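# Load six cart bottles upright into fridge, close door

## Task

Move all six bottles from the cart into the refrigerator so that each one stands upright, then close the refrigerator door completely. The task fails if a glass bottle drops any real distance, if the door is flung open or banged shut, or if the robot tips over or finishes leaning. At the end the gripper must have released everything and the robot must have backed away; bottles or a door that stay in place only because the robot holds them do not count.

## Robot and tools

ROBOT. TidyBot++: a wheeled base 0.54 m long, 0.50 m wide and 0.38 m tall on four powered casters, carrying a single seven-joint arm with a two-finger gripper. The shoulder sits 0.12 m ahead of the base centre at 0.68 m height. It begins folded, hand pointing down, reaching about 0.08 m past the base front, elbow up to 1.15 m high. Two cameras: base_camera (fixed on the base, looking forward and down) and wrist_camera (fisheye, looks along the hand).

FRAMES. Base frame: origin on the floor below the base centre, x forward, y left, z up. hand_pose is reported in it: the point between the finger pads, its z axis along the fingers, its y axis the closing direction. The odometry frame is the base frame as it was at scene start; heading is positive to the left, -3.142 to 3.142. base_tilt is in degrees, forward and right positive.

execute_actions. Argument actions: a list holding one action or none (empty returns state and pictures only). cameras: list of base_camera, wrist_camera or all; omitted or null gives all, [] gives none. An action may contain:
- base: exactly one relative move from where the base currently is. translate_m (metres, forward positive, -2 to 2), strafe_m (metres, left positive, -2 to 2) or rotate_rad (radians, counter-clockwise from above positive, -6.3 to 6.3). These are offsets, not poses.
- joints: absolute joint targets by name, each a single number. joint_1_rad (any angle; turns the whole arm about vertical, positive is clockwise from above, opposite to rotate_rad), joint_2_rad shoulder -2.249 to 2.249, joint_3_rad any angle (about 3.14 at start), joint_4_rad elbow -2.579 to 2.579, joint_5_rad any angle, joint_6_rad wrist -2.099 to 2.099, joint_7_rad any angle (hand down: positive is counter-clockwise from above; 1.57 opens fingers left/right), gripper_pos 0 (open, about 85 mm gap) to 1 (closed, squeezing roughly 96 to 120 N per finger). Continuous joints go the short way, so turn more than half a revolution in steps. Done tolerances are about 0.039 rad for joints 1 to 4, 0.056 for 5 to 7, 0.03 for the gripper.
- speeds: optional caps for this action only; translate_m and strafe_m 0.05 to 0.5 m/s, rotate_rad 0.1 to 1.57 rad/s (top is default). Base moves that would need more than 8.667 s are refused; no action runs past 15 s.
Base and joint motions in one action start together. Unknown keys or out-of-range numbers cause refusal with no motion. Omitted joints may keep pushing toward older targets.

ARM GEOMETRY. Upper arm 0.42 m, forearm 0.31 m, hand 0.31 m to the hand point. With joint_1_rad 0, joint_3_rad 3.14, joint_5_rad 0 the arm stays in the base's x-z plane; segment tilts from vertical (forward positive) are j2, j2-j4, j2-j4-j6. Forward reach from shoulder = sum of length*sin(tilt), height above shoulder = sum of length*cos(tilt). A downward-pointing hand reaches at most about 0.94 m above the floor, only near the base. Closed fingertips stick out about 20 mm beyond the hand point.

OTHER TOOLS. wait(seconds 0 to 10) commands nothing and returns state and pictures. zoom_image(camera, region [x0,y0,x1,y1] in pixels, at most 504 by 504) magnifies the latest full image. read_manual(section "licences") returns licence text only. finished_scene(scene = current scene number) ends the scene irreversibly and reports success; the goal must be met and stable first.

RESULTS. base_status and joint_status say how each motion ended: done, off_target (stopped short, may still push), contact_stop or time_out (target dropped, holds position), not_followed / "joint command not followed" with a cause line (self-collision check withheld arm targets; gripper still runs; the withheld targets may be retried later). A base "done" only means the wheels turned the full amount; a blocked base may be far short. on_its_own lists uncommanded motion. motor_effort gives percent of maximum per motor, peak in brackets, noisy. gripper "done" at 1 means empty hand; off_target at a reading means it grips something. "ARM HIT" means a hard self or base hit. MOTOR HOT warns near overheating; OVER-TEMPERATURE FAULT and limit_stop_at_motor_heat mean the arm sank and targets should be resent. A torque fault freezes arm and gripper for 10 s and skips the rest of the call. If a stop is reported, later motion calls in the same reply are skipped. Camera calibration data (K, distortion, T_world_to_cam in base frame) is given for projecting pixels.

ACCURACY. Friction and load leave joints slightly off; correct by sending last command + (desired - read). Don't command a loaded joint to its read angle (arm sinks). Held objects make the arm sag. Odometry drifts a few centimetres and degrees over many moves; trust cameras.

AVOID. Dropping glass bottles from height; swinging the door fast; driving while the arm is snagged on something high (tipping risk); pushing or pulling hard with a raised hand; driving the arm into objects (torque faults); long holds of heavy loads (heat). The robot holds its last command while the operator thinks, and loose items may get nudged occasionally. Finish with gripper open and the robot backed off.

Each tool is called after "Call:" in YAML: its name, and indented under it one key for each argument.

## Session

Call:
execute_actions:
  actions:
    - {"joints":{"joint_2_rad":-0.5,"joint_4_rad":-2.2,"joint_6_rad":-0.2,"joint_7_rad":1.52}}

Scene clock: 1.47 s.
base_odometry: x=+0.000 y=+0.000 heading=+0.000 (m, m, rad; odometry frame)
base_tilt: forward=+0.4 right=-0.4 (deg)
base_status: not commanded
joint_positions: joint_1_rad=+0.000 joint_2_rad=-0.487 joint_3_rad=+3.103 joint_4_rad=-2.206 joint_5_rad=+0.020 joint_6_rad=-0.218 joint_7_rad=+1.551 gripper_pos=+0.000
joint_status: all done
motor_effort: joint_1_rad=+1(1) joint_2_rad=-5(5) joint_3_rad=+1(1) joint_4_rad=+22(21) joint_5_rad=-1(0) joint_6_rad=+8(8) joint_7_rad=+0(0) (%)
hand_pose: x=+0.5229 y=+0.0176 z=+0.8956 quat_wxyz=(+0.000, +0.824, +0.018, +0.567) (m; base frame)
pictures: base_camera, wrist_camera
camera_calibration (this result's frames):
wrist_camera: T_world_to_cam=[[0.00530067, -0.997508, 0.070349, -0.0535786], [-0.348149, -0.0677896, -0.934985, 1.07537], [0.937424, -0.0195359, -0.347641, -0.045294], [0, 0, 0, 1]] pos_world=[0.417132, 0.0185689, 0.993478]
Images, in order (width x height): base_camera 644x364, wrist_camera 644x476.

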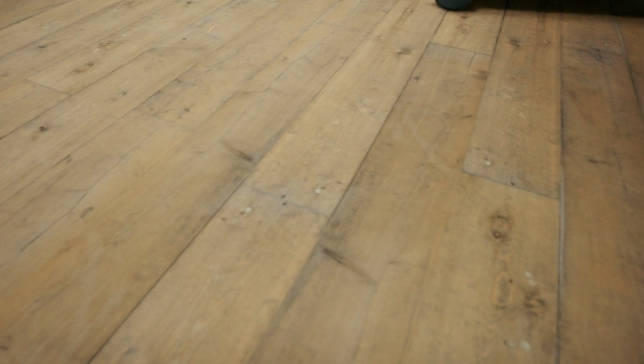

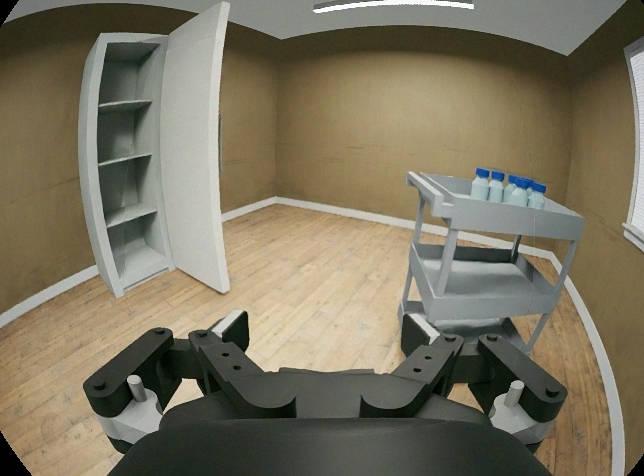

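Call:
execute_actions:
  actions:
    - {"base":{"strafe_m":-0.65},"joints":{"joint_3_rad":3.16,"joint_4_rad":-2.0,"joint_6_rad":-0.4,"joint_7_rad":1.51}}
  cameras: []

Call:
execute_actions:
  actions:
    - {"base":{"translate_m":0.3}}

Scene clock: 12.30 s.
base_odometry: x=+0.000 y=-0.650 heading=-0.001 (m, m, rad; odometry frame)
base_tilt: forward=+0.3 right=-0.4 (deg)
base_status: done
joint_positions: joint_1_rad=+0.000 joint_2_rad=-0.487 joint_3_rad=+3.153 joint_4_rad=-2.009 joint_5_rad=+0.020 joint_6_rad=-0.373 joint_7_rad=+1.541 gripper_pos=+0.000
joint_status: all done
motor_effort: joint_1_rad=+0(1) joint_2_rad=-5(6) joint_3_rad=+1(4) joint_4_rad=+22(23) joint_5_rad=-1(0) joint_6_rad=+8(6) joint_7_rad=+0(0) (%)
hand_pose: x=+0.5311 y=-0.0069 z=+0.9697 quat_wxyz=(+0.001, +0.812, -0.012, +0.584) (m; base frame)
pictures: none
No camera images: the call's "cameras" was empty. Leave "cameras" out to get every camera's image.

Scene clock: 14.20 s.
base_odometry: x=+0.300 y=-0.650 heading=-0.001 (m, m, rad; odometry frame)
base_tilt: forward=+0.4 right=-0.4 (deg)
base_status: done
joint_positions: joint_1_rad=+0.000 joint_2_rad=-0.491 joint_3_rad=+3.153 joint_4_rad=-2.009 joint_5_rad=+0.020 joint_6_rad=-0.376 joint_7_rad=+1.541 gripper_pos=+0.000
joint_status: not commanded
motor_effort: joint_1_rad=+1(1) joint_2_rad=-5(8) joint_3_rad=+1(2) joint_4_rad=+21(22) joint_5_rad=-1(0) joint_6_rad=+8(8) joint_7_rad=+1(0) (%)
hand_pose: x=+0.5298 y=-0.0069 z=+0.9705 quat_wxyz=(+0.001, +0.812, -0.012, +0.584) (m; base frame)
pictures: base_camera, wrist_camera
camera_calibration (this result's frames):
wrist_camera: T_world_to_cam=[[-0.0475419, -0.998204, 0.0364616, -0.0224153], [-0.310606, -0.0199196, -0.95033, 1.14142], [0.949349, -0.0565057, -0.309101, -0.0701051], [0, 0, 0, 1]] pos_world=[0.420021, -0.00359973, 1.06388]
Images, in order (width x height): base_camera 644x364, wrist_camera 644x476.

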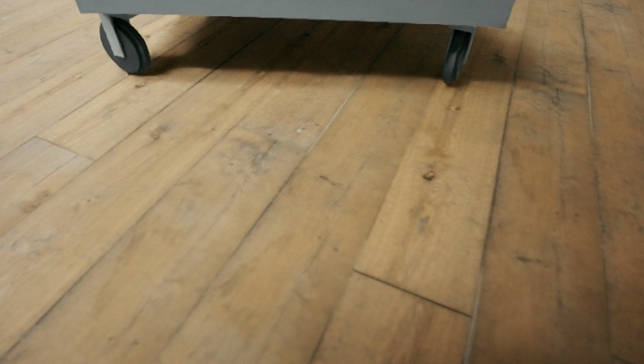

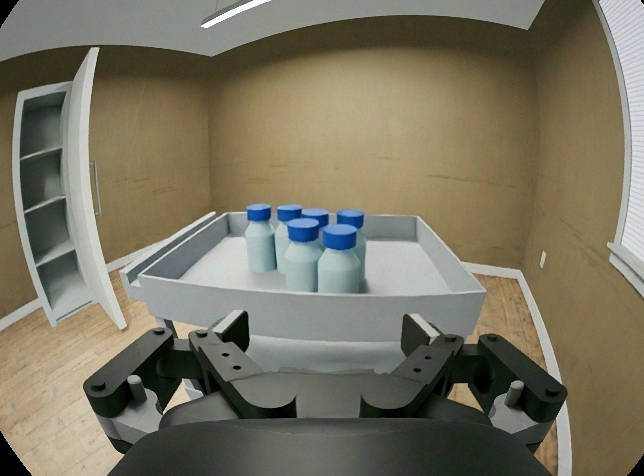

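Call:
execute_actions:
  actions:
    - {"base":{"translate_m":-0.1},"joints":{"joint_1_rad":0.035,"joint_3_rad":3.13}}
  cameras: []

Call:
execute_actions:
  actions:
    - {"base":{"strafe_m":-0.025},"joints":{"joint_2_rad":0.16,"joint_4_rad":-1.715,"joint_6_rad":0.045,"gripper_pos":0.15}}
  cameras: ["wrist_camera"]

Scene clock: 18.20 s.
base_odometry: x=+0.200 y=-0.651 heading=-0.001 (m, m, rad; odometry frame)
base_tilt: forward=+0.4 right=-0.4 (deg)
base_status: done
joint_positions: joint_1_rad=+0.022 joint_2_rad=-0.499 joint_3_rad=+3.136 joint_4_rad=-2.009 joint_5_rad=+0.020 joint_6_rad=-0.377 joint_7_rad=+1.541 gripper_pos=+0.000
joint_status: all done
motor_effort: joint_1_rad=+0(0) joint_2_rad=-4(9) joint_3_rad=+1(2) joint_4_rad=+21(23) joint_5_rad=+0(1) joint_6_rad=+8(8) joint_7_rad=+0(1) (%)
hand_pose: x=+0.5272 y=-0.0072 z=+0.9736 quat_wxyz=(+0.006, +0.809, -0.013, +0.587) (m; base frame)
pictures: none
No camera images: the call's "cameras" was empty. Leave "cameras" out to get every camera's image.

Scene clock: 20.10 s.
base_odometry: x=+0.200 y=-0.676 heading=-0.001 (m, m, rad; odometry frame)
base_tilt: forward=+0.4 right=-0.4 (deg)
base_status: done
joint_positions: joint_1_rad=+0.022 joint_2_rad=+0.156 joint_3_rad=+3.135 joint_4_rad=-1.732 joint_5_rad=+0.020 joint_6_rad=+0.018 joint_7_rad=+1.541 gripper_pos=+0.150
joint_status: all done
motor_effort: joint_1_rad=+0(1) joint_2_rad=-29(30) joint_3_rad=+1(3) joint_4_rad=+21(22) joint_5_rad=-1(0) joint_6_rad=+8(7) joint_7_rad=+0(0) (%)
hand_pose: x=+0.7805 y=-0.0088 z=+0.9076 quat_wxyz=(+0.001, +0.804, -0.010, +0.594) (m; base frame)
pictures: wrist_camera
camera_calibration (this result's frames):
wrist_camera: T_world_to_cam=[[-0.0452788, -0.998212, 0.0390197, -0.0141806], [-0.287169, -0.024405, -0.957569, 1.14779], [0.956809, -0.0545628, -0.285551, -0.354845], [0, 0, 0, 1]] pos_world=[0.668487, -0.00550485, 0.998315]
Images, in order (width x height): wrist_camera 644x476.

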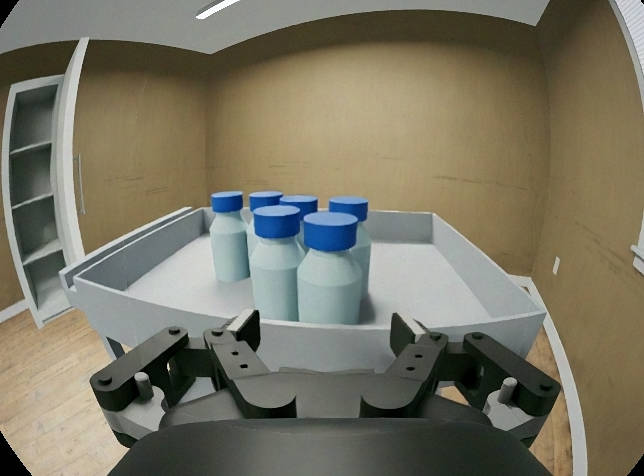

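Call:
execute_actions:
  actions:
    - {"base":{"strafe_m":-0.009},"joints":{"joint_6_rad":0.07,"gripper_pos":0.2}}
  cameras: []

Call:
execute_actions:
  actions:
    - {"base":{"translate_m":0.12},"speeds":{"translate_m":0.15}}
  cameras: ["wrist_camera"]

Scene clock: 24.67 s.
base_odometry: x=+0.199 y=-0.685 heading=-0.001 (m, m, rad; odometry frame)
base_tilt: forward=+0.3 right=-0.4 (deg)
base_status: done
joint_positions: joint_1_rad=+0.027 joint_2_rad=+0.156 joint_3_rad=+3.133 joint_4_rad=-1.730 joint_5_rad=+0.020 joint_6_rad=+0.046 joint_7_rad=+1.541 gripper_pos=+0.200
joint_status: all done
motor_effort: joint_1_rad=+0(2) joint_2_rad=-29(31) joint_3_rad=+1(1) joint_4_rad=+21(23) joint_5_rad=-1(1) joint_6_rad=+8(9) joint_7_rad=+1(0) (%)
hand_pose: x=+0.7833 y=-0.0112 z=+0.9172 quat_wxyz=(+0.002, +0.796, -0.011, +0.606) (m; base frame)
pictures: none
No camera images: the call's "cameras" was empty. Leave "cameras" out to get every camera's image.

Scene clock: 26.13 s.
base_odometry: x=+0.320 y=-0.685 heading=-0.001 (m, m, rad; odometry frame)
base_tilt: forward=+0.4 right=-0.4 (deg)
base_status: done
joint_positions: joint_1_rad=+0.027 joint_2_rad=+0.158 joint_3_rad=+3.133 joint_4_rad=-1.728 joint_5_rad=+0.020 joint_6_rad=+0.046 joint_7_rad=+1.541 gripper_pos=+0.200
joint_status: not commanded
motor_effort: joint_1_rad=+1(0) joint_2_rad=-29(32) joint_3_rad=+1(0) joint_4_rad=+21(22) joint_5_rad=+0(0) joint_6_rad=+8(9) joint_7_rad=+1(0) (%)
hand_pose: x=+0.7839 y=-0.0112 z=+0.9170 quat_wxyz=(+0.002, +0.796, -0.011, +0.606) (m; base frame)
pictures: wrist_camera
camera_calibration (this result's frames):
wrist_camera: T_world_to_cam=[[-0.0496604, -0.998053, 0.0377322, -0.0121938], [-0.258537, -0.0236453, -0.965712, 1.14275], [0.964724, -0.0577128, -0.25686, -0.388118], [0, 0, 0, 1]] pos_world=[0.669265, -0.00754868, 1.00434]
Images, in order (width x height): wrist_camera 644x476.

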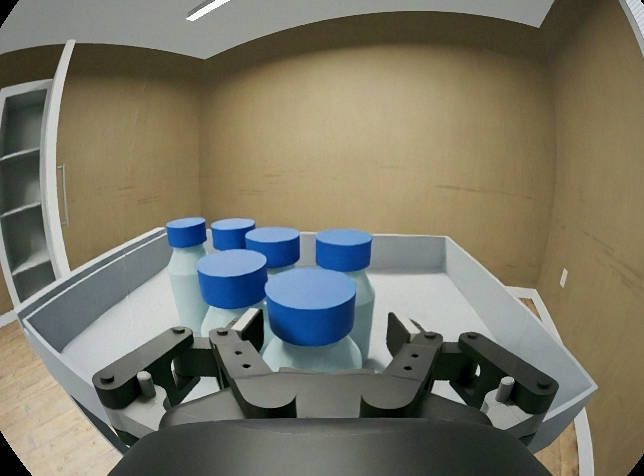

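Call:
execute_actions:
  actions:
    - {"base":{"strafe_m":0.007}}
  cameras: []

Call:
execute_actions:
  actions:
    - {"base":{"translate_m":0.016}}
  cameras: []

Call:
execute_actions:
  actions:
    - {"joints":{"gripper_pos":1}}
  cameras: ["wrist_camera"]

Scene clock: 28.27 s.
base_odometry: x=+0.320 y=-0.678 heading=-0.001 (m, m, rad; odometry frame)
base_tilt: forward=+0.4 right=-0.4 (deg)
base_status: done
joint_positions: joint_1_rad=+0.027 joint_2_rad=+0.158 joint_3_rad=+3.132 joint_4_rad=-1.728 joint_5_rad=+0.020 joint_6_rad=+0.046 joint_7_rad=+1.541 gripper_pos=+0.200
joint_status: not commanded
motor_effort: joint_1_rad=+1(3) joint_2_rad=-29(31) joint_3_rad=+1(1) joint_4_rad=+21(21) joint_5_rad=-1(0) joint_6_rad=+8(8) joint_7_rad=+0(1) (%)
hand_pose: x=+0.7839 y=-0.0107 z=+0.9170 quat_wxyz=(+0.002, +0.796, -0.011, +0.606) (m; base frame)
pictures: none
No camera images: the call's "cameras" was empty. Leave "cameras" out to get every camera's image.

Scene clock: 29.03 s.
base_odometry: x=+0.336 y=-0.678 heading=-0.001 (m, m, rad; odometry frame)
base_tilt: forward=+0.4 right=-0.4 (deg)
base_status: done
joint_positions: joint_1_rad=+0.027 joint_2_rad=+0.162 joint_3_rad=+3.132 joint_4_rad=-1.727 joint_5_rad=+0.020 joint_6_rad=+0.047 joint_7_rad=+1.541 gripper_pos=+0.200
joint_status: not commanded
motor_effort: joint_1_rad=+0(2) joint_2_rad=-30(33) joint_3_rad=+1(1) joint_4_rad=+22(23) joint_5_rad=-1(1) joint_6_rad=+8(8) joint_7_rad=+0(1) (%)
hand_pose: x=+0.7853 y=-0.0107 z=+0.9152 quat_wxyz=(+0.002, +0.796, -0.011, +0.605) (m; base frame)
pictures: none
No camera images: the call's "cameras" was empty. Leave "cameras" out to get every camera's image.

Scene clock: 30.03 s.
base_odometry: x=+0.336 y=-0.678 heading=-0.001 (m, m, rad; odometry frame)
base_tilt: forward=+0.4 right=-0.4 (deg)
base_status: not commanded
joint_positions: joint_1_rad=+0.027 joint_2_rad=+0.162 joint_3_rad=+3.132 joint_4_rad=-1.726 joint_5_rad=+0.020 joint_6_rad=+0.047 joint_7_rad=+1.541 gripper_pos=+0.446
joint_status: gripper_pos off_target (ended at +0.446, target +1.000)
motor_effort: joint_1_rad=+1(1) joint_2_rad=-29(30) joint_3_rad=+1(2) joint_4_rad=+22(21) joint_5_rad=-1(1) joint_6_rad=+9(9) joint_7_rad=+0(0) (%)
hand_pose: x=+0.7854 y=-0.0107 z=+0.9157 quat_wxyz=(+0.002, +0.796, -0.011, +0.605) (m; base frame)
pictures: wrist_camera
camera_calibration (this result's frames):
wrist_camera: T_world_to_cam=[[-0.0488093, -0.998102, 0.0375458, -0.0121046], [-0.259808, -0.0236094, -0.965372, 1.14252], [0.964426, -0.0568738, -0.258162, -0.388474], [0, 0, 0, 1]] pos_world=[0.6709, -0.00720137, 1.00312]
Images, in order (width x height): wrist_camera 644x476.

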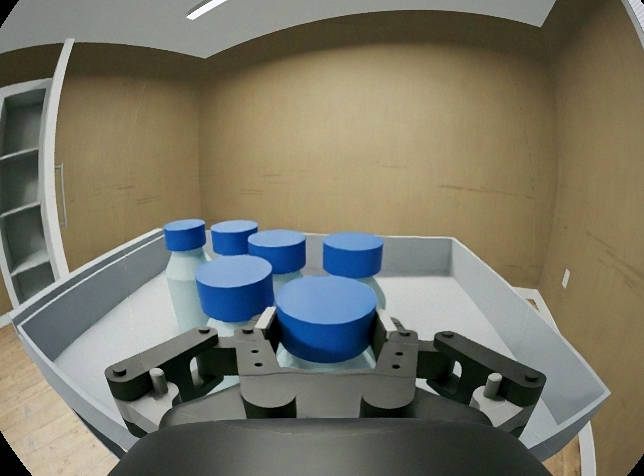

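Call:
execute_actions:
  actions:
    - {"joints":{"joint_2_rad":0.045,"joint_4_rad":-1.35,"joint_6_rad":-0.35}}
  cameras: []

Call:
execute_actions:
  actions:
    - {"base":{"translate_m":-0.1}}
  cameras: []

Call:
execute_actions:
  actions:
    - {"base":{"rotate_rad":0.92},"speeds":{"rotate_rad":1.1}}

Call:
execute_actions:
  actions:
    - {"base":{"translate_m":1.25},"speeds":{"translate_m":0.4}}

Scene clock: 35.60 s.
base_odometry: x=+0.336 y=-0.678 heading=-0.001 (m, m, rad; odometry frame)
base_tilt: forward=+0.3 right=-0.4 (deg)
base_status: not commanded
joint_positions: joint_1_rad=+0.027 joint_2_rad=+0.067 joint_3_rad=+3.132 joint_4_rad=-1.375 joint_5_rad=+0.020 joint_6_rad=-0.343 joint_7_rad=+1.541 gripper_pos=+0.446
joint_status: all done
motor_effort: joint_1_rad=+0(1) joint_2_rad=-30(37) joint_3_rad=+1(0) joint_4_rad=+25(27) joint_5_rad=+0(0) joint_6_rad=+11(11) joint_7_rad=+0(0) (%)
hand_pose: x=+0.7628 y=-0.0127 z=+1.0757 quat_wxyz=(+0.005, +0.779, -0.013, +0.627) (m; base frame)
pictures: none
No camera images: the call's "cameras" was empty. Leave "cameras" out to get every camera's image.

Scene clock: 36.87 s.
base_odometry: x=+0.236 y=-0.678 heading=-0.001 (m, m, rad; odometry frame)
base_tilt: forward=+0.4 right=-0.4 (deg)
base_status: done
joint_positions: joint_1_rad=+0.027 joint_2_rad=+0.065 joint_3_rad=+3.132 joint_4_rad=-1.375 joint_5_rad=+0.020 joint_6_rad=-0.346 joint_7_rad=+1.541 gripper_pos=+0.446
joint_status: not commanded
motor_effort: joint_1_rad=+1(2) joint_2_rad=-30(35) joint_3_rad=+0(1) joint_4_rad=+27(27) joint_5_rad=+0(0) joint_6_rad=+11(11) joint_7_rad=+0(0) (%)
hand_pose: x=+0.7619 y=-0.0127 z=+1.0759 quat_wxyz=(+0.005, +0.779, -0.014, +0.627) (m; base frame)
pictures: none
No camera images: the call's "cameras" was empty. Leave "cameras" out to get every camera's image.

Scene clock: 38.90 s.
base_odometry: x=+0.236 y=-0.678 heading=+0.919 (m, m, rad; odometry frame)
base_tilt: forward=+0.3 right=-0.4 (deg)
base_status: done
joint_positions: joint_1_rad=+0.030 joint_2_rad=+0.065 joint_3_rad=+3.125 joint_4_rad=-1.375 joint_5_rad=+0.020 joint_6_rad=-0.346 joint_7_rad=+1.541 gripper_pos=+0.446
joint_status: not commanded
motor_effort: joint_1_rad=+0(3) joint_2_rad=-30(33) joint_3_rad=+1(3) joint_4_rad=+27(27) joint_5_rad=-1(0) joint_6_rad=+11(11) joint_7_rad=+0(0) (%)
hand_pose: x=+0.7620 y=-0.0100 z=+1.0757 quat_wxyz=(+0.003, +0.779, -0.012, +0.627) (m; base frame)
pictures: base_camera, wrist_camera
camera_calibration (this result's frames):
wrist_camera: T_world_to_cam=[[-0.0544238, -0.997853, 0.03643, -0.0130061], [-0.207143, -0.0244076, -0.978006, 1.26436], [0.976796, -0.060773, -0.20537, -0.390757], [0, 0, 0, 1]] pos_world=[0.642886, -0.00586545, 1.15678]
Images, in order (width x height): base_camera 644x364, wrist_camera 644x476.

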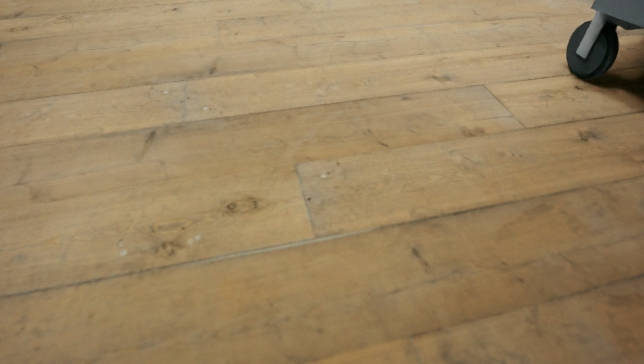

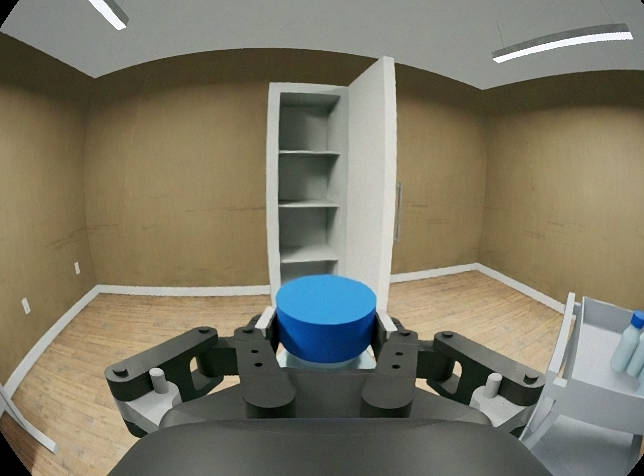

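Scene clock: 43.20 s.
base_odometry: x=+0.993 y=+0.317 heading=+0.919 (m, m, rad; odometry frame)
base_tilt: forward=+0.4 right=-0.4 (deg)
base_status: done
joint_positions: joint_1_rad=+0.030 joint_2_rad=+0.068 joint_3_rad=+3.125 joint_4_rad=-1.375 joint_5_rad=+0.020 joint_6_rad=-0.348 joint_7_rad=+1.541 gripper_pos=+0.446
joint_status: not commanded
motor_effort: joint_1_rad=+0(0) joint_2_rad=-32(34) joint_3_rad=+1(1) joint_4_rad=+26(27) joint_5_rad=-1(0) joint_6_rad=+11(11) joint_7_rad=+1(0) (%)
hand_pose: x=+0.7630 y=-0.0100 z=+1.0735 quat_wxyz=(+0.003, +0.780, -0.012, +0.625) (m; base frame)
pictures: base_camera, wrist_camera
camera_calibration (this result's frames):
wrist_camera: T_world_to_cam=[[-0.0542994, -0.997855, 0.0365512, -0.0131364], [-0.211212, -0.0242989, -0.977138, 1.2646], [0.975931, -0.0607781, -0.20944, -0.38715], [0, 0, 0, 1]] pos_world=[0.644217, -0.00591004, 1.15508]
Images, in order (width x height): base_camera 644x364, wrist_camera 644x476.

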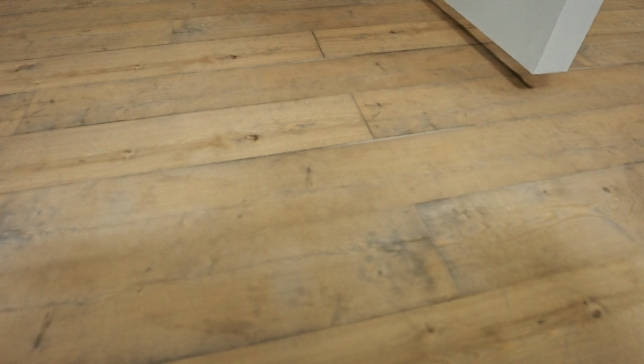

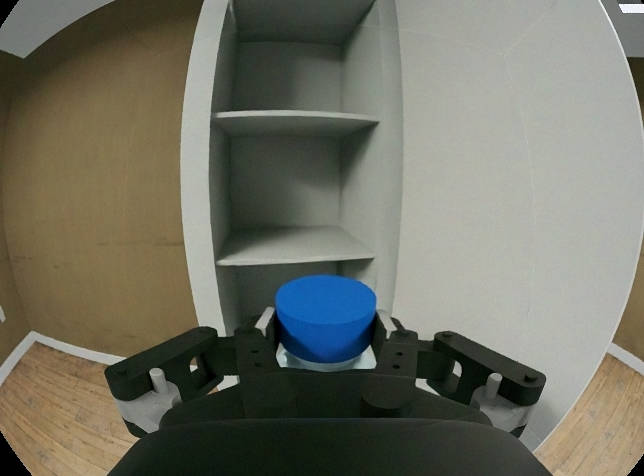

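Call:
execute_actions:
  actions:
    - {"base":{"translate_m":0.65},"speeds":{"translate_m":0.3}}

Scene clock: 49.33 s.
base_odometry: x=+1.387 y=+0.834 heading=+0.920 (m, m, rad; odometry frame)
base_tilt: forward=+0.4 right=-0.4 (deg)
base_status: done
joint_positions: joint_1_rad=+0.030 joint_2_rad=+0.069 joint_3_rad=+3.125 joint_4_rad=-1.375 joint_5_rad=+0.020 joint_6_rad=-0.348 joint_7_rad=+1.541 gripper_pos=+0.446
joint_status: not commanded
motor_effort: joint_1_rad=+1(1) joint_2_rad=-32(34) joint_3_rad=+1(1) joint_4_rad=+27(27) joint_5_rad=-1(0) joint_6_rad=+11(11) joint_7_rad=+0(1) (%)
hand_pose: x=+0.7632 y=-0.0100 z=+1.0728 quat_wxyz=(+0.003, +0.781, -0.012, +0.624) (m; base frame)
pictures: base_camera, wrist_camera
camera_calibration (this result's frames):
wrist_camera: T_world_to_cam=[[-0.0542595, -0.997856, 0.0365963, -0.0131882], [-0.212635, -0.0242629, -0.97683, 1.26472], [0.975624, -0.060784, -0.210863, -0.385781], [0, 0, 0, 1]] pos_world=[0.644586, -0.00592337, 1.15456]
Images, in order (width x height): base_camera 644x364, wrist_camera 644x476.

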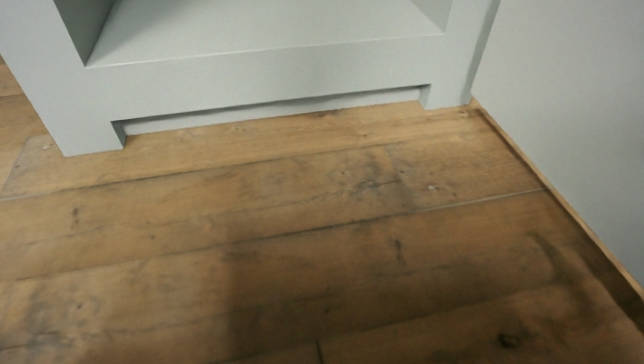

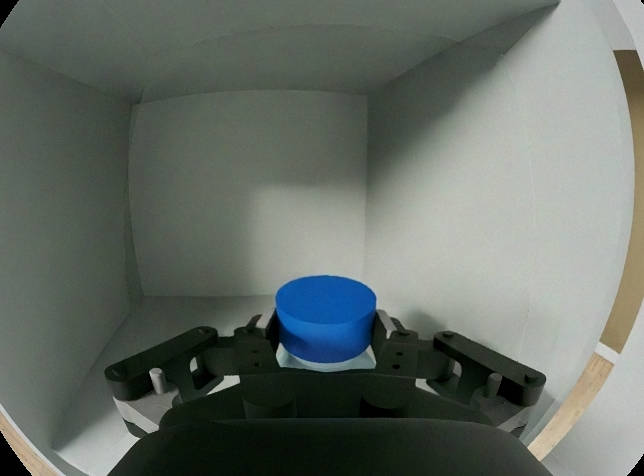

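Call:
execute_actions:
  actions:
    - {"base":{"translate_m":0.21},"speeds":{"translate_m":0.2}}
  cameras: []

Call:
execute_actions:
  actions:
    - {"joints":{"joint_2_rad":0.13}}

Scene clock: 53.13 s.
base_odometry: x=+1.514 y=+1.001 heading=+0.921 (m, m, rad; odometry frame)
base_tilt: forward=+0.4 right=-0.4 (deg)
base_status: done
joint_positions: joint_1_rad=+0.030 joint_2_rad=+0.069 joint_3_rad=+3.125 joint_4_rad=-1.375 joint_5_rad=+0.020 joint_6_rad=-0.349 joint_7_rad=+1.541 gripper_pos=+0.446
joint_status: not commanded
motor_effort: joint_1_rad=+0(2) joint_2_rad=-32(34) joint_3_rad=+1(1) joint_4_rad=+26(27) joint_5_rad=-1(1) joint_6_rad=+10(11) joint_7_rad=+0(0) (%)
hand_pose: x=+0.7632 y=-0.0100 z=+1.0728 quat_wxyz=(+0.003, +0.781, -0.012, +0.624) (m; base frame)
pictures: none
No camera images: the call's "cameras" was empty. Leave "cameras" out to get every camera's image.

Scene clock: 54.00 s.
base_odometry: x=+1.514 y=+1.001 heading=+0.921 (m, m, rad; odometry frame)
base_tilt: forward=+0.4 right=-0.4 (deg)
base_status: not commanded
joint_positions: joint_1_rad=+0.030 joint_2_rad=+0.115 joint_3_rad=+3.125 joint_4_rad=-1.360 joint_5_rad=+0.020 joint_6_rad=-0.344 joint_7_rad=+1.541 gripper_pos=+0.446
joint_status: all done
motor_effort: joint_1_rad=+0(1) joint_2_rad=-27(31) joint_3_rad=+1(1) joint_4_rad=+21(25) joint_5_rad=-1(1) joint_6_rad=+8(11) joint_7_rad=+0(1) (%)
hand_pose: x=+0.7817 y=-0.0105 z=+1.0534 quat_wxyz=(+0.003, +0.789, -0.012, +0.614) (m; base frame)
pictures: base_camera, wrist_camera
camera_calibration (this result's frames):
wrist_camera: T_world_to_cam=[[-0.0532293, -0.997899, 0.0369242, -0.0131529], [-0.238354, -0.023211, -0.970901, 1.26355], [0.969718, -0.0604814, -0.236618, -0.376138], [0, 0, 0, 1]] pos_world=[0.665221, -0.00654634, 1.13827]
Images, in order (width x height): base_camera 644x364, wrist_camera 644x476.

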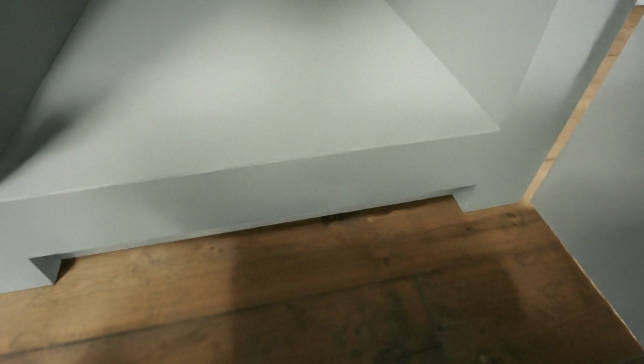

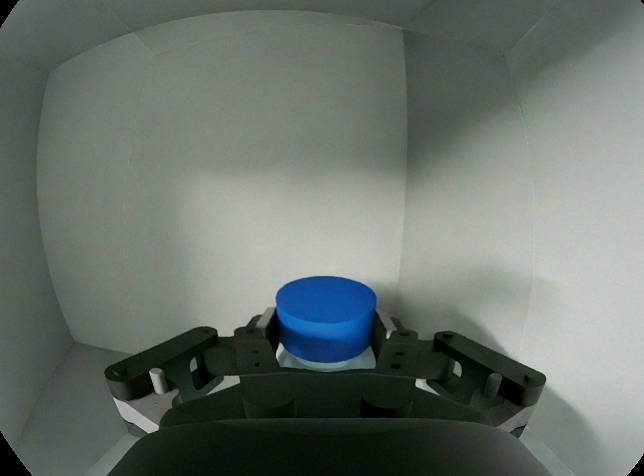

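Call:
execute_actions:
  actions:
    - {"joints":{"gripper_pos":0.15,"joint_2_rad":0.105}}
  cameras: []

Call:
execute_actions:
  actions:
    - {"base":{"translate_m":-2.0}}
  cameras: ["wrist_camera"]

Call:
execute_actions:
  actions:
    - {"base":{"rotate_rad":-0.92}}
  cameras: []

Call:
execute_actions:
  actions:
    - {"base":{"strafe_m":-0.03},"joints":{"joint_2_rad":0.16,"joint_4_rad":-1.74,"joint_6_rad":0.07}}
  cameras: ["wrist_camera"]

Scene clock: 58.73 s.
base_odometry: x=+1.514 y=+1.001 heading=+0.921 (m, m, rad; odometry frame)
base_tilt: forward=+0.4 right=-0.4 (deg)
base_status: not commanded
joint_positions: joint_1_rad=+0.030 joint_2_rad=+0.113 joint_3_rad=+3.125 joint_4_rad=-1.360 joint_5_rad=+0.020 joint_6_rad=-0.344 joint_7_rad=+1.541 gripper_pos=+0.150
joint_status: all done
motor_effort: joint_1_rad=+1(0) joint_2_rad=-28(31) joint_3_rad=+1(1) joint_4_rad=+23(26) joint_5_rad=+0(1) joint_6_rad=+8(10) joint_7_rad=+0(0) (%)
hand_pose: x=+0.7811 y=-0.0105 z=+1.0547 quat_wxyz=(+0.003, +0.788, -0.012, +0.615) (m; base frame)
pictures: none
No camera images: the call's "cameras" was empty. Leave "cameras" out to get every camera's image.

Scene clock: 64.23 s.
base_odometry: x=+0.305 y=-0.592 heading=+0.921 (m, m, rad; odometry frame)
base_tilt: forward=+0.3 right=-0.3 (deg)
base_status: done
joint_positions: joint_1_rad=+0.030 joint_2_rad=+0.106 joint_3_rad=+3.126 joint_4_rad=-1.359 joint_5_rad=+0.020 joint_6_rad=-0.344 joint_7_rad=+1.541 gripper_pos=+0.150
joint_status: not commanded
motor_effort: joint_1_rad=+1(2) joint_2_rad=-27(33) joint_3_rad=+1(1) joint_4_rad=+22(23) joint_5_rad=+0(1) joint_6_rad=+8(8) joint_7_rad=+0(1) (%)
hand_pose: x=+0.7785 y=-0.0107 z=+1.0597 quat_wxyz=(+0.003, +0.786, -0.012, +0.618) (m; base frame)
pictures: wrist_camera
camera_calibration (this result's frames):
wrist_camera: T_world_to_cam=[[-0.0539764, -0.997867, 0.0367187, -0.0129038], [-0.22903, -0.0234201, -0.973138, 1.26402], [0.971922, -0.0609362, -0.227277, -0.383227], [0, 0, 0, 1]] pos_world=[0.661269, -0.00662508, 1.14344]
Images, in order (width x height): wrist_camera 644x476.

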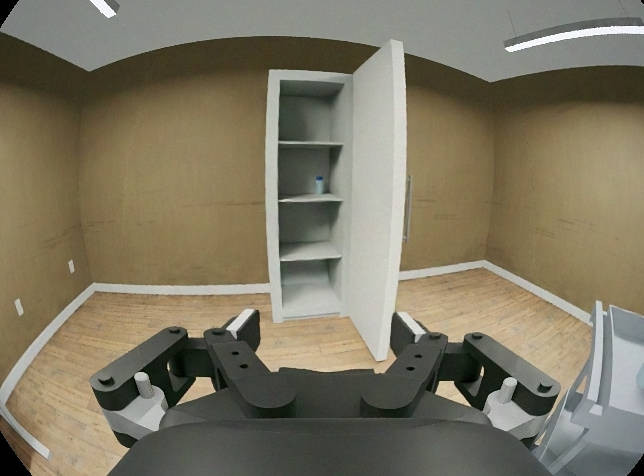

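Scene clock: 66.23 s.
base_odometry: x=+0.305 y=-0.592 heading=+0.001 (m, m, rad; odometry frame)
base_tilt: forward=+0.4 right=-0.4 (deg)
base_status: done
joint_positions: joint_1_rad=+0.039 joint_2_rad=+0.106 joint_3_rad=+3.136 joint_4_rad=-1.359 joint_5_rad=+0.020 joint_6_rad=-0.344 joint_7_rad=+1.541 gripper_pos=+0.150
joint_status: not commanded
motor_effort: joint_1_rad=+1(4) joint_2_rad=-28(31) joint_3_rad=+1(3) joint_4_rad=+22(23) joint_5_rad=+0(0) joint_6_rad=+8(8) joint_7_rad=+0(0) (%)
hand_pose: x=+0.7783 y=-0.0230 z=+1.0597 quat_wxyz=(+0.009, +0.786, -0.020, +0.618) (m; base frame)
pictures: none
No camera images: the call's "cameras" was empty. Leave "cameras" out to get every camera's image.

Scene clock: 67.80 s.
base_odometry: x=+0.305 y=-0.622 heading=+0.001 (m, m, rad; odometry frame)
base_tilt: forward=+0.4 right=-0.4 (deg)
base_status: done
joint_positions: joint_1_rad=+0.040 joint_2_rad=+0.151 joint_3_rad=+3.135 joint_4_rad=-1.732 joint_5_rad=+0.020 joint_6_rad=+0.043 joint_7_rad=+1.541 gripper_pos=+0.150
joint_status: all done
motor_effort: joint_1_rad=+0(3) joint_2_rad=-29(31) joint_3_rad=+1(3) joint_4_rad=+22(23) joint_5_rad=+0(0) joint_6_rad=+8(8) joint_7_rad=+0(0) (%)
hand_pose: x=+0.7813 y=-0.0209 z=+0.9186 quat_wxyz=(+0.007, +0.795, -0.017, +0.606) (m; base frame)
pictures: wrist_camera
camera_calibration (this result's frames):
wrist_camera: T_world_to_cam=[[-0.0645094, -0.997207, 0.0376316, -0.0103162], [-0.258453, -0.0197279, -0.965822, 1.14351], [0.963868, -0.0720306, -0.256458, -0.385735], [0, 0, 0, 1]] pos_world=[0.666674, -0.0155132, 1.00589]
Images, in order (width x height): wrist_camera 644x476.

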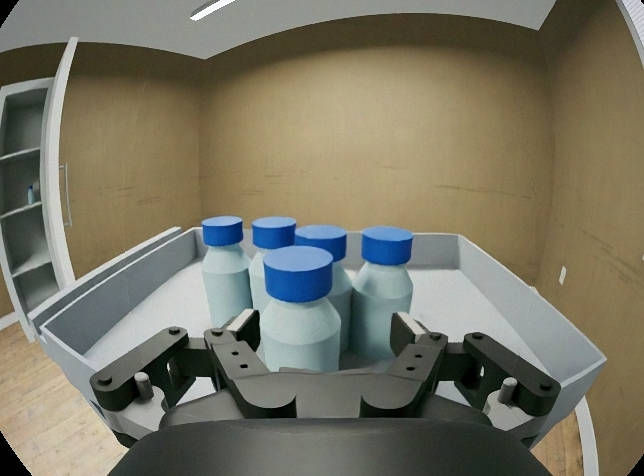

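Call:
execute_actions:
  actions:
    - {"base":{"strafe_m":0.02}}
  cameras: []

Call:
execute_actions:
  actions:
    - {"base":{"translate_m":0.072},"speeds":{"translate_m":0.15}}
  cameras: ["wrist_camera"]

Call:
execute_actions:
  actions:
    - {"joints":{"gripper_pos":1}}
  cameras: ["wrist_camera"]

Scene clock: 70.87 s.
base_odometry: x=+0.305 y=-0.602 heading=+0.002 (m, m, rad; odometry frame)
base_tilt: forward=+0.3 right=-0.4 (deg)
base_status: done
joint_positions: joint_1_rad=+0.035 joint_2_rad=+0.151 joint_3_rad=+3.127 joint_4_rad=-1.732 joint_5_rad=+0.020 joint_6_rad=+0.043 joint_7_rad=+1.541 gripper_pos=+0.150
joint_status: not commanded
motor_effort: joint_1_rad=+0(4) joint_2_rad=-29(30) joint_3_rad=+1(3) joint_4_rad=+21(22) joint_5_rad=-1(1) joint_6_rad=+8(8) joint_7_rad=+0(0) (%)
hand_pose: x=+0.7814 y=-0.0127 z=+0.9187 quat_wxyz=(+0.002, +0.795, -0.012, +0.606) (m; base frame)
pictures: none
No camera images: the call's "cameras" was empty. Leave "cameras" out to get every camera's image.

Scene clock: 72.00 s.
base_odometry: x=+0.377 y=-0.602 heading=+0.001 (m, m, rad; odometry frame)
base_tilt: forward=+0.4 right=-0.4 (deg)
base_status: done
joint_positions: joint_1_rad=+0.035 joint_2_rad=+0.154 joint_3_rad=+3.127 joint_4_rad=-1.732 joint_5_rad=+0.020 joint_6_rad=+0.045 joint_7_rad=+1.541 gripper_pos=+0.150
joint_status: not commanded
motor_effort: joint_1_rad=+0(0) joint_2_rad=-30(31) joint_3_rad=+1(0) joint_4_rad=+22(22) joint_5_rad=-1(1) joint_6_rad=+8(8) joint_7_rad=+0(1) (%)
hand_pose: x=+0.7822 y=-0.0127 z=+0.9170 quat_wxyz=(+0.002, +0.796, -0.012, +0.605) (m; base frame)
pictures: wrist_camera
camera_calibration (this result's frames):
wrist_camera: T_world_to_cam=[[-0.051792, -0.997989, 0.0365376, -0.0110571], [-0.259691, -0.0218691, -0.965444, 1.14294], [0.964302, -0.0594907, -0.258036, -0.38522], [0, 0, 0, 1]] pos_world=[0.667707, -0.00895689, 1.00445]
Images, in order (width x height): wrist_camera 644x476.

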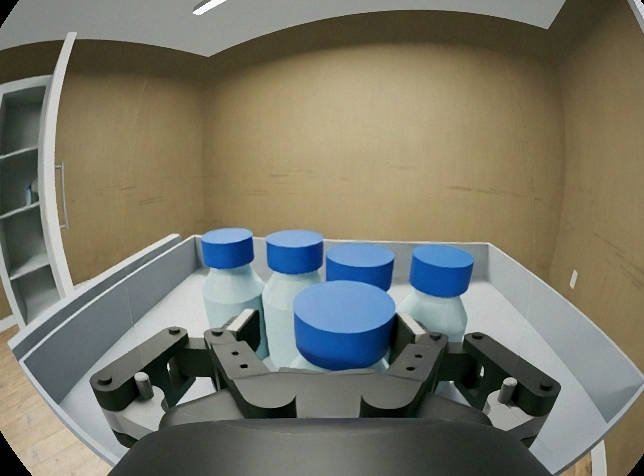

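Scene clock: 73.03 s.
base_odometry: x=+0.377 y=-0.602 heading=+0.001 (m, m, rad; odometry frame)
base_tilt: forward=+0.4 right=-0.4 (deg)
base_status: not commanded
joint_positions: joint_1_rad=+0.035 joint_2_rad=+0.154 joint_3_rad=+3.130 joint_4_rad=-1.732 joint_5_rad=+0.020 joint_6_rad=+0.047 joint_7_rad=+1.541 gripper_pos=+0.444
joint_status: gripper_pos off_target (ended at +0.444, target +1.000)
motor_effort: joint_1_rad=-1(2) joint_2_rad=-28(28) joint_3_rad=-1(1) joint_4_rad=+21(22) joint_5_rad=+0(1) joint_6_rad=+8(8) joint_7_rad=+0(0) (%)
hand_pose: x=+0.7824 y=-0.0142 z=+0.9176 quat_wxyz=(+0.003, +0.795, -0.013, +0.606) (m; base frame)
pictures: wrist_camera
camera_calibration (this result's frames):
wrist_camera: T_world_to_cam=[[-0.0541413, -0.997854, 0.0368188, -0.0109289], [-0.257726, -0.0216589, -0.965975, 1.14251], [0.9647, -0.0617883, -0.256, -0.387525], [0, 0, 0, 1]] pos_world=[0.667706, -0.0101045, 1.00483]
Images, in order (width x height): wrist_camera 644x476.

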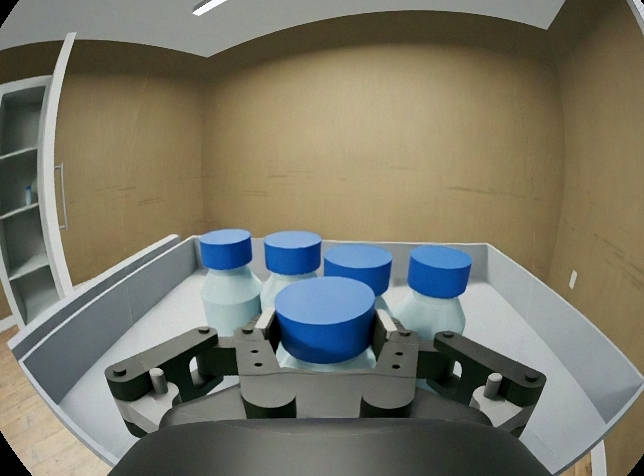

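Call:
execute_actions:
  actions:
    - {"joints":{"joint_2_rad":0.0,"joint_4_rad":-1.34,"joint_6_rad":-0.4}}
  cameras: []

Call:
execute_actions:
  actions:
    - {"base":{"translate_m":-0.22}}
  cameras: []

Call:
execute_actions:
  actions:
    - {"base":{"rotate_rad":0.92},"speeds":{"rotate_rad":1.2}}
  cameras: []

Call:
execute_actions:
  actions:
    - {"base":{"translate_m":1.65}}

Scene clock: 77.63 s.
base_odometry: x=+0.377 y=-0.602 heading=+0.001 (m, m, rad; odometry frame)
base_tilt: forward=+0.4 right=-0.4 (deg)
base_status: not commanded
joint_positions: joint_1_rad=+0.035 joint_2_rad=+0.020 joint_3_rad=+3.130 joint_4_rad=-1.366 joint_5_rad=+0.020 joint_6_rad=-0.396 joint_7_rad=+1.540 gripper_pos=+0.444
joint_status: all done
motor_effort: joint_1_rad=+0(2) joint_2_rad=-29(37) joint_3_rad=+0(1) joint_4_rad=+27(29) joint_5_rad=+0(1) joint_6_rad=+11(11) joint_7_rad=+0(0) (%)
hand_pose: x=+0.7407 y=-0.0155 z=+1.0951 quat_wxyz=(+0.007, +0.777, -0.016, +0.629) (m; base frame)
pictures: none
No camera images: the call's "cameras" was empty. Leave "cameras" out to get every camera's image.

Scene clock: 79.43 s.
base_odometry: x=+0.157 y=-0.602 heading=+0.000 (m, m, rad; odometry frame)
base_tilt: forward=+0.4 right=-0.3 (deg)
base_status: done
joint_positions: joint_1_rad=+0.035 joint_2_rad=+0.020 joint_3_rad=+3.130 joint_4_rad=-1.365 joint_5_rad=+0.020 joint_6_rad=-0.399 joint_7_rad=+1.540 gripper_pos=+0.444
joint_status: not commanded
motor_effort: joint_1_rad=+0(2) joint_2_rad=-29(34) joint_3_rad=+1(2) joint_4_rad=+27(27) joint_5_rad=+0(0) joint_6_rad=+11(12) joint_7_rad=+1(0) (%)
hand_pose: x=+0.7401 y=-0.0155 z=+1.0946 quat_wxyz=(+0.007, +0.778, -0.016, +0.628) (m; base frame)
pictures: none
No camera images: the call's "cameras" was empty. Leave "cameras" out to get every camera's image.

Scene clock: 81.47 s.
base_odometry: x=+0.157 y=-0.602 heading=+0.920 (m, m, rad; odometry frame)
base_tilt: forward=+0.4 right=-0.4 (deg)
base_status: done
joint_positions: joint_1_rad=+0.028 joint_2_rad=+0.021 joint_3_rad=+3.124 joint_4_rad=-1.365 joint_5_rad=+0.020 joint_6_rad=-0.399 joint_7_rad=+1.540 gripper_pos=+0.444
joint_status: not commanded
motor_effort: joint_1_rad=+0(4) joint_2_rad=-29(31) joint_3_rad=+1(5) joint_4_rad=+25(26) joint_5_rad=+0(0) joint_6_rad=+11(11) joint_7_rad=+0(0) (%)
hand_pose: x=+0.7407 y=-0.0075 z=+1.0936 quat_wxyz=(+0.002, +0.779, -0.011, +0.627) (m; base frame)
pictures: none
No camera images: the call's "cameras" was empty. Leave "cameras" out to get every camera's image.

Scene clock: 86.13 s.
base_odometry: x=+1.155 y=+0.712 heading=+0.921 (m, m, rad; odometry frame)
base_tilt: forward=+0.4 right=-0.4 (deg)
base_status: done
joint_positions: joint_1_rad=+0.028 joint_2_rad=+0.025 joint_3_rad=+3.124 joint_4_rad=-1.365 joint_5_rad=+0.020 joint_6_rad=-0.401 joint_7_rad=+1.540 gripper_pos=+0.444
joint_status: not commanded
motor_effort: joint_1_rad=+0(1) joint_2_rad=-29(33) joint_3_rad=+1(1) joint_4_rad=+26(27) joint_5_rad=+0(0) joint_6_rad=+11(12) joint_7_rad=+0(1) (%)
hand_pose: x=+0.7423 y=-0.0076 z=+1.0907 quat_wxyz=(+0.002, +0.781, -0.011, +0.625) (m; base frame)
pictures: base_camera, wrist_camera
camera_calibration (this result's frames):
wrist_camera: T_world_to_cam=[[-0.0520007, -0.997981, 0.0364789, -0.0141258], [-0.211261, -0.0247084, -0.977117, 1.27716], [0.976045, -0.0585173, -0.209549, -0.36319], [0, 0, 0, 1]] pos_world=[0.623569, -0.0037936, 1.17234]
Images, in order (width x height): base_camera 644x364, wrist_camera 644x476.

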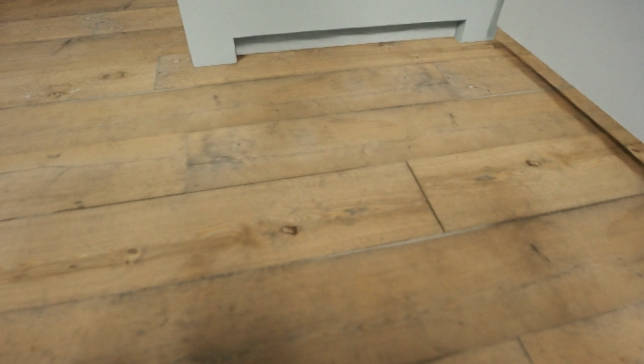

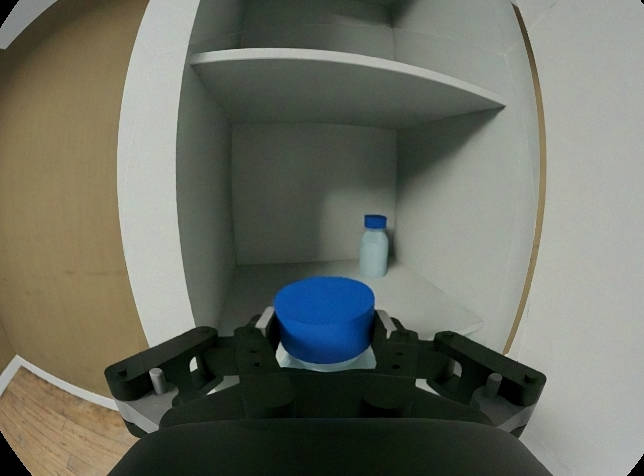

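Call:
execute_actions:
  actions:
    - {"base":{"translate_m":0.43},"speeds":{"translate_m":0.3}}
  cameras: []

Call:
execute_actions:
  actions:
    - {"joints":{"joint_2_rad":0.095}}
  cameras: []

Call:
execute_actions:
  actions:
    - {"joints":{"gripper_pos":0.15}}
  cameras: ["wrist_camera"]

Call:
execute_actions:
  actions:
    - {"base":{"translate_m":-1.285}}
  cameras: []

Call:
execute_actions:
  actions:
    - {"base":{"rotate_rad":-1.62}}
  cameras: []

Call:
execute_actions:
  actions:
    - {"base":{"translate_m":-0.06},"joints":{"joint_2_rad":0.16,"joint_4_rad":-1.74,"joint_6_rad":0.07,"gripper_pos":0.2}}

Scene clock: 95.73 s.
base_odometry: x=+1.415 y=+1.054 heading=+0.921 (m, m, rad; odometry frame)
base_tilt: forward=+0.4 right=-0.4 (deg)
base_status: done
joint_positions: joint_1_rad=+0.028 joint_2_rad=+0.026 joint_3_rad=+3.124 joint_4_rad=-1.365 joint_5_rad=+0.020 joint_6_rad=-0.401 joint_7_rad=+1.540 gripper_pos=+0.444
joint_status: not commanded
motor_effort: joint_1_rad=-1(1) joint_2_rad=-29(33) joint_3_rad=+0(1) joint_4_rad=+27(27) joint_5_rad=+0(0) joint_6_rad=+11(12) joint_7_rad=+0(0) (%)
hand_pose: x=+0.7427 y=-0.0076 z=+1.0900 quat_wxyz=(+0.002, +0.781, -0.011, +0.624) (m; base frame)
pictures: none
No camera images: the call's "cameras" was empty. Leave "cameras" out to get every camera's image.

Scene clock: 96.63 s.
base_odometry: x=+1.415 y=+1.054 heading=+0.921 (m, m, rad; odometry frame)
base_tilt: forward=+0.4 right=-0.4 (deg)
base_status: not commanded
joint_positions: joint_1_rad=+0.028 joint_2_rad=+0.092 joint_3_rad=+3.125 joint_4_rad=-1.355 joint_5_rad=+0.020 joint_6_rad=-0.396 joint_7_rad=+1.540 gripper_pos=+0.444
joint_status: all done
motor_effort: joint_1_rad=-1(2) joint_2_rad=-30(32) joint_3_rad=+0(2) joint_4_rad=+25(26) joint_5_rad=-1(1) joint_6_rad=+10(11) joint_7_rad=+0(0) (%)
hand_pose: x=+0.7693 y=-0.0096 z=+1.0558 quat_wxyz=(+0.003, +0.796, -0.012, +0.605) (m; base frame)
pictures: none
No camera images: the call's "cameras" was empty. Leave "cameras" out to get every camera's image.

Scene clock: 97.67 s.
base_odometry: x=+1.415 y=+1.054 heading=+0.921 (m, m, rad; odometry frame)
base_tilt: forward=+0.4 right=-0.4 (deg)
base_status: not commanded
joint_positions: joint_1_rad=+0.028 joint_2_rad=+0.093 joint_3_rad=+3.125 joint_4_rad=-1.354 joint_5_rad=+0.020 joint_6_rad=-0.396 joint_7_rad=+1.540 gripper_pos=+0.150
joint_status: all done
motor_effort: joint_1_rad=+0(1) joint_2_rad=-27(31) joint_3_rad=+1(1) joint_4_rad=+22(25) joint_5_rad=-1(1) joint_6_rad=+8(10) joint_7_rad=+0(0) (%)
hand_pose: x=+0.7696 y=-0.0096 z=+1.0560 quat_wxyz=(+0.003, +0.796, -0.012, +0.605) (m; base frame)
pictures: wrist_camera
camera_calibration (this result's frames):
wrist_camera: T_world_to_cam=[[-0.052162, -0.997947, 0.037151, -0.0140155], [-0.26148, -0.0222553, -0.964952, 1.27474], [0.963798, -0.0600481, -0.259782, -0.334756], [0, 0, 0, 1]] pos_world=[0.655225, -0.00571853, 1.14362]
Images, in order (width x height): wrist_camera 644x476.

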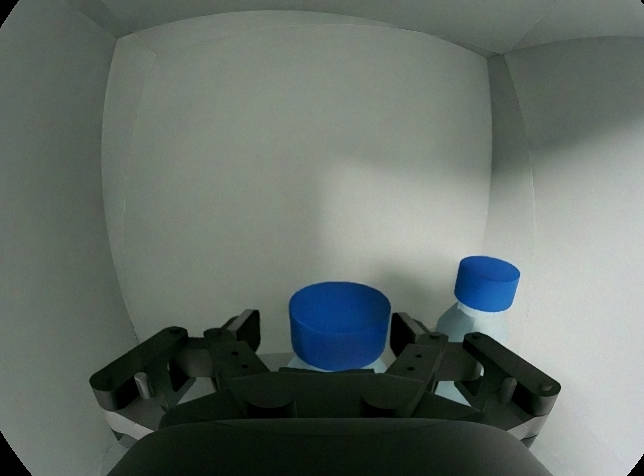

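Scene clock: 101.73 s.
base_odometry: x=+0.639 y=+0.030 heading=+0.922 (m, m, rad; odometry frame)
base_tilt: forward=+0.3 right=-0.4 (deg)
base_status: done
joint_positions: joint_1_rad=+0.028 joint_2_rad=+0.095 joint_3_rad=+3.126 joint_4_rad=-1.351 joint_5_rad=+0.020 joint_6_rad=-0.396 joint_7_rad=+1.540 gripper_pos=+0.150
joint_status: not commanded
motor_effort: joint_1_rad=+0(2) joint_2_rad=-26(31) joint_3_rad=+1(1) joint_4_rad=+23(22) joint_5_rad=+0(0) joint_6_rad=+7(8) joint_7_rad=+0(0) (%)
hand_pose: x=+0.7706 y=-0.0099 z=+1.0559 quat_wxyz=(+0.003, +0.796, -0.013, +0.605) (m; base frame)
pictures: none
No camera images: the call's "cameras" was empty. Leave "cameras" out to get every camera's image.

Scene clock: 104.23 s.
base_odometry: x=+0.639 y=+0.030 heading=-0.698 (m, m, rad; odometry frame)
base_tilt: forward=+0.3 right=-0.4 (deg)
base_status: done
joint_positions: joint_1_rad=+0.038 joint_2_rad=+0.098 joint_3_rad=+3.136 joint_4_rad=-1.351 joint_5_rad=+0.020 joint_6_rad=-0.396 joint_7_rad=+1.540 gripper_pos=+0.150
joint_status: not commanded
motor_effort: joint_1_rad=+0(3) joint_2_rad=-28(31) joint_3_rad=+1(2) joint_4_rad=+23(22) joint_5_rad=+0(0) joint_6_rad=+8(8) joint_7_rad=+0(0) (%)
hand_pose: x=+0.7716 y=-0.0220 z=+1.0538 quat_wxyz=(+0.009, +0.797, -0.020, +0.603) (m; base frame)
pictures: none
No camera images: the call's "cameras" was empty. Leave "cameras" out to get every camera's image.

Scene clock: 105.83 s.
base_odometry: x=+0.593 y=+0.069 heading=-0.699 (m, m, rad; odometry frame)
base_tilt: forward=+0.4 right=-0.3 (deg)
base_status: done
joint_positions: joint_1_rad=+0.038 joint_2_rad=+0.155 joint_3_rad=+3.136 joint_4_rad=-1.733 joint_5_rad=+0.020 joint_6_rad=+0.043 joint_7_rad=+1.540 gripper_pos=+0.200
joint_status: all done
motor_effort: joint_1_rad=+0(1) joint_2_rad=-29(33) joint_3_rad=+1(0) joint_4_rad=+21(23) joint_5_rad=+0(0) joint_6_rad=+8(9) joint_7_rad=+0(0) (%)
hand_pose: x=+0.7820 y=-0.0196 z=+0.9157 quat_wxyz=(+0.006, +0.797, -0.017, +0.604) (m; base frame)
pictures: base_camera, wrist_camera
camera_calibration (this result's frames):
wrist_camera: T_world_to_cam=[[-0.0628116, -0.997343, 0.0369016, -0.00962794], [-0.262705, -0.0191484, -0.964686, 1.14317], [0.962829, -0.0702877, -0.260805, -0.382209], [0, 0, 0, 1]] pos_world=[0.667715, -0.014577, 1.00348]
Images, in order (width x height): base_camera 644x364, wrist_camera 644x476.

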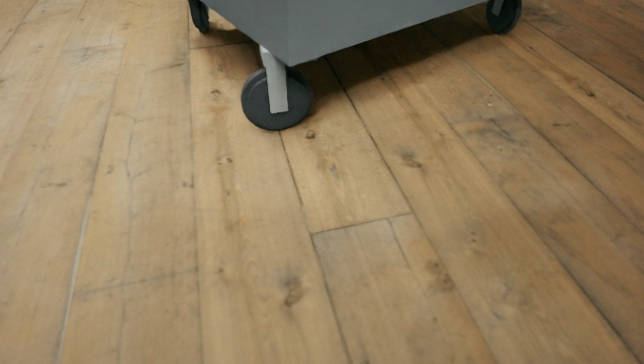

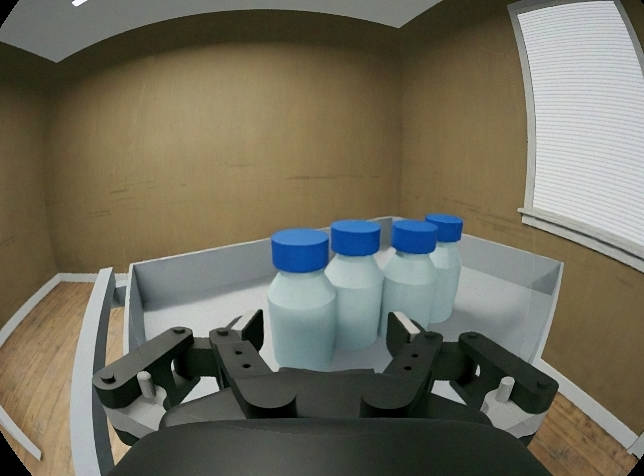

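Call:
execute_actions:
  actions:
    - {"base":{"strafe_m":0.012}}
  cameras: []

Call:
execute_actions:
  actions:
    - {"base":{"translate_m":0.095},"speeds":{"translate_m":0.15}}
  cameras: ["wrist_camera"]

Scene clock: 108.97 s.
base_odometry: x=+0.600 y=+0.078 heading=-0.699 (m, m, rad; odometry frame)
base_tilt: forward=+0.4 right=-0.4 (deg)
base_status: done
joint_positions: joint_1_rad=+0.037 joint_2_rad=+0.155 joint_3_rad=+3.131 joint_4_rad=-1.733 joint_5_rad=+0.020 joint_6_rad=+0.044 joint_7_rad=+1.540 gripper_pos=+0.200
joint_status: not commanded
motor_effort: joint_1_rad=+0(4) joint_2_rad=-29(32) joint_3_rad=+1(3) joint_4_rad=+21(22) joint_5_rad=-1(0) joint_6_rad=+8(8) joint_7_rad=+0(1) (%)
hand_pose: x=+0.7820 y=-0.0161 z=+0.9159 quat_wxyz=(+0.004, +0.797, -0.015, +0.604) (m; base frame)
pictures: none
No camera images: the call's "cameras" was empty. Leave "cameras" out to get every camera's image.

Scene clock: 110.27 s.
base_odometry: x=+0.673 y=+0.017 heading=-0.698 (m, m, rad; odometry frame)
base_tilt: forward=+0.3 right=-0.4 (deg)
base_status: done
joint_positions: joint_1_rad=+0.037 joint_2_rad=+0.157 joint_3_rad=+3.131 joint_4_rad=-1.733 joint_5_rad=+0.020 joint_6_rad=+0.045 joint_7_rad=+1.540 gripper_pos=+0.200
joint_status: not commanded
motor_effort: joint_1_rad=+0(1) joint_2_rad=-29(32) joint_3_rad=+1(0) joint_4_rad=+21(23) joint_5_rad=+0(1) joint_6_rad=+8(8) joint_7_rad=+1(0) (%)
hand_pose: x=+0.7826 y=-0.0161 z=+0.9149 quat_wxyz=(+0.004, +0.797, -0.015, +0.604) (m; base frame)
pictures: wrist_camera
camera_calibration (this result's frames):
wrist_camera: T_world_to_cam=[[-0.0572514, -0.997703, 0.036204, -0.00978374], [-0.262852, -0.0199206, -0.96463, 1.14266], [0.963136, -0.0647427, -0.261108, -0.382661], [0, 0, 0, 1]] pos_world=[0.668345, -0.0117734, 1.00268]
Images, in order (width x height): wrist_camera 644x476.

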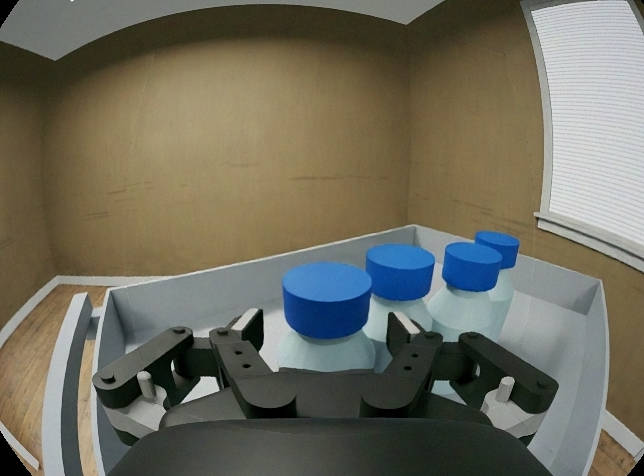

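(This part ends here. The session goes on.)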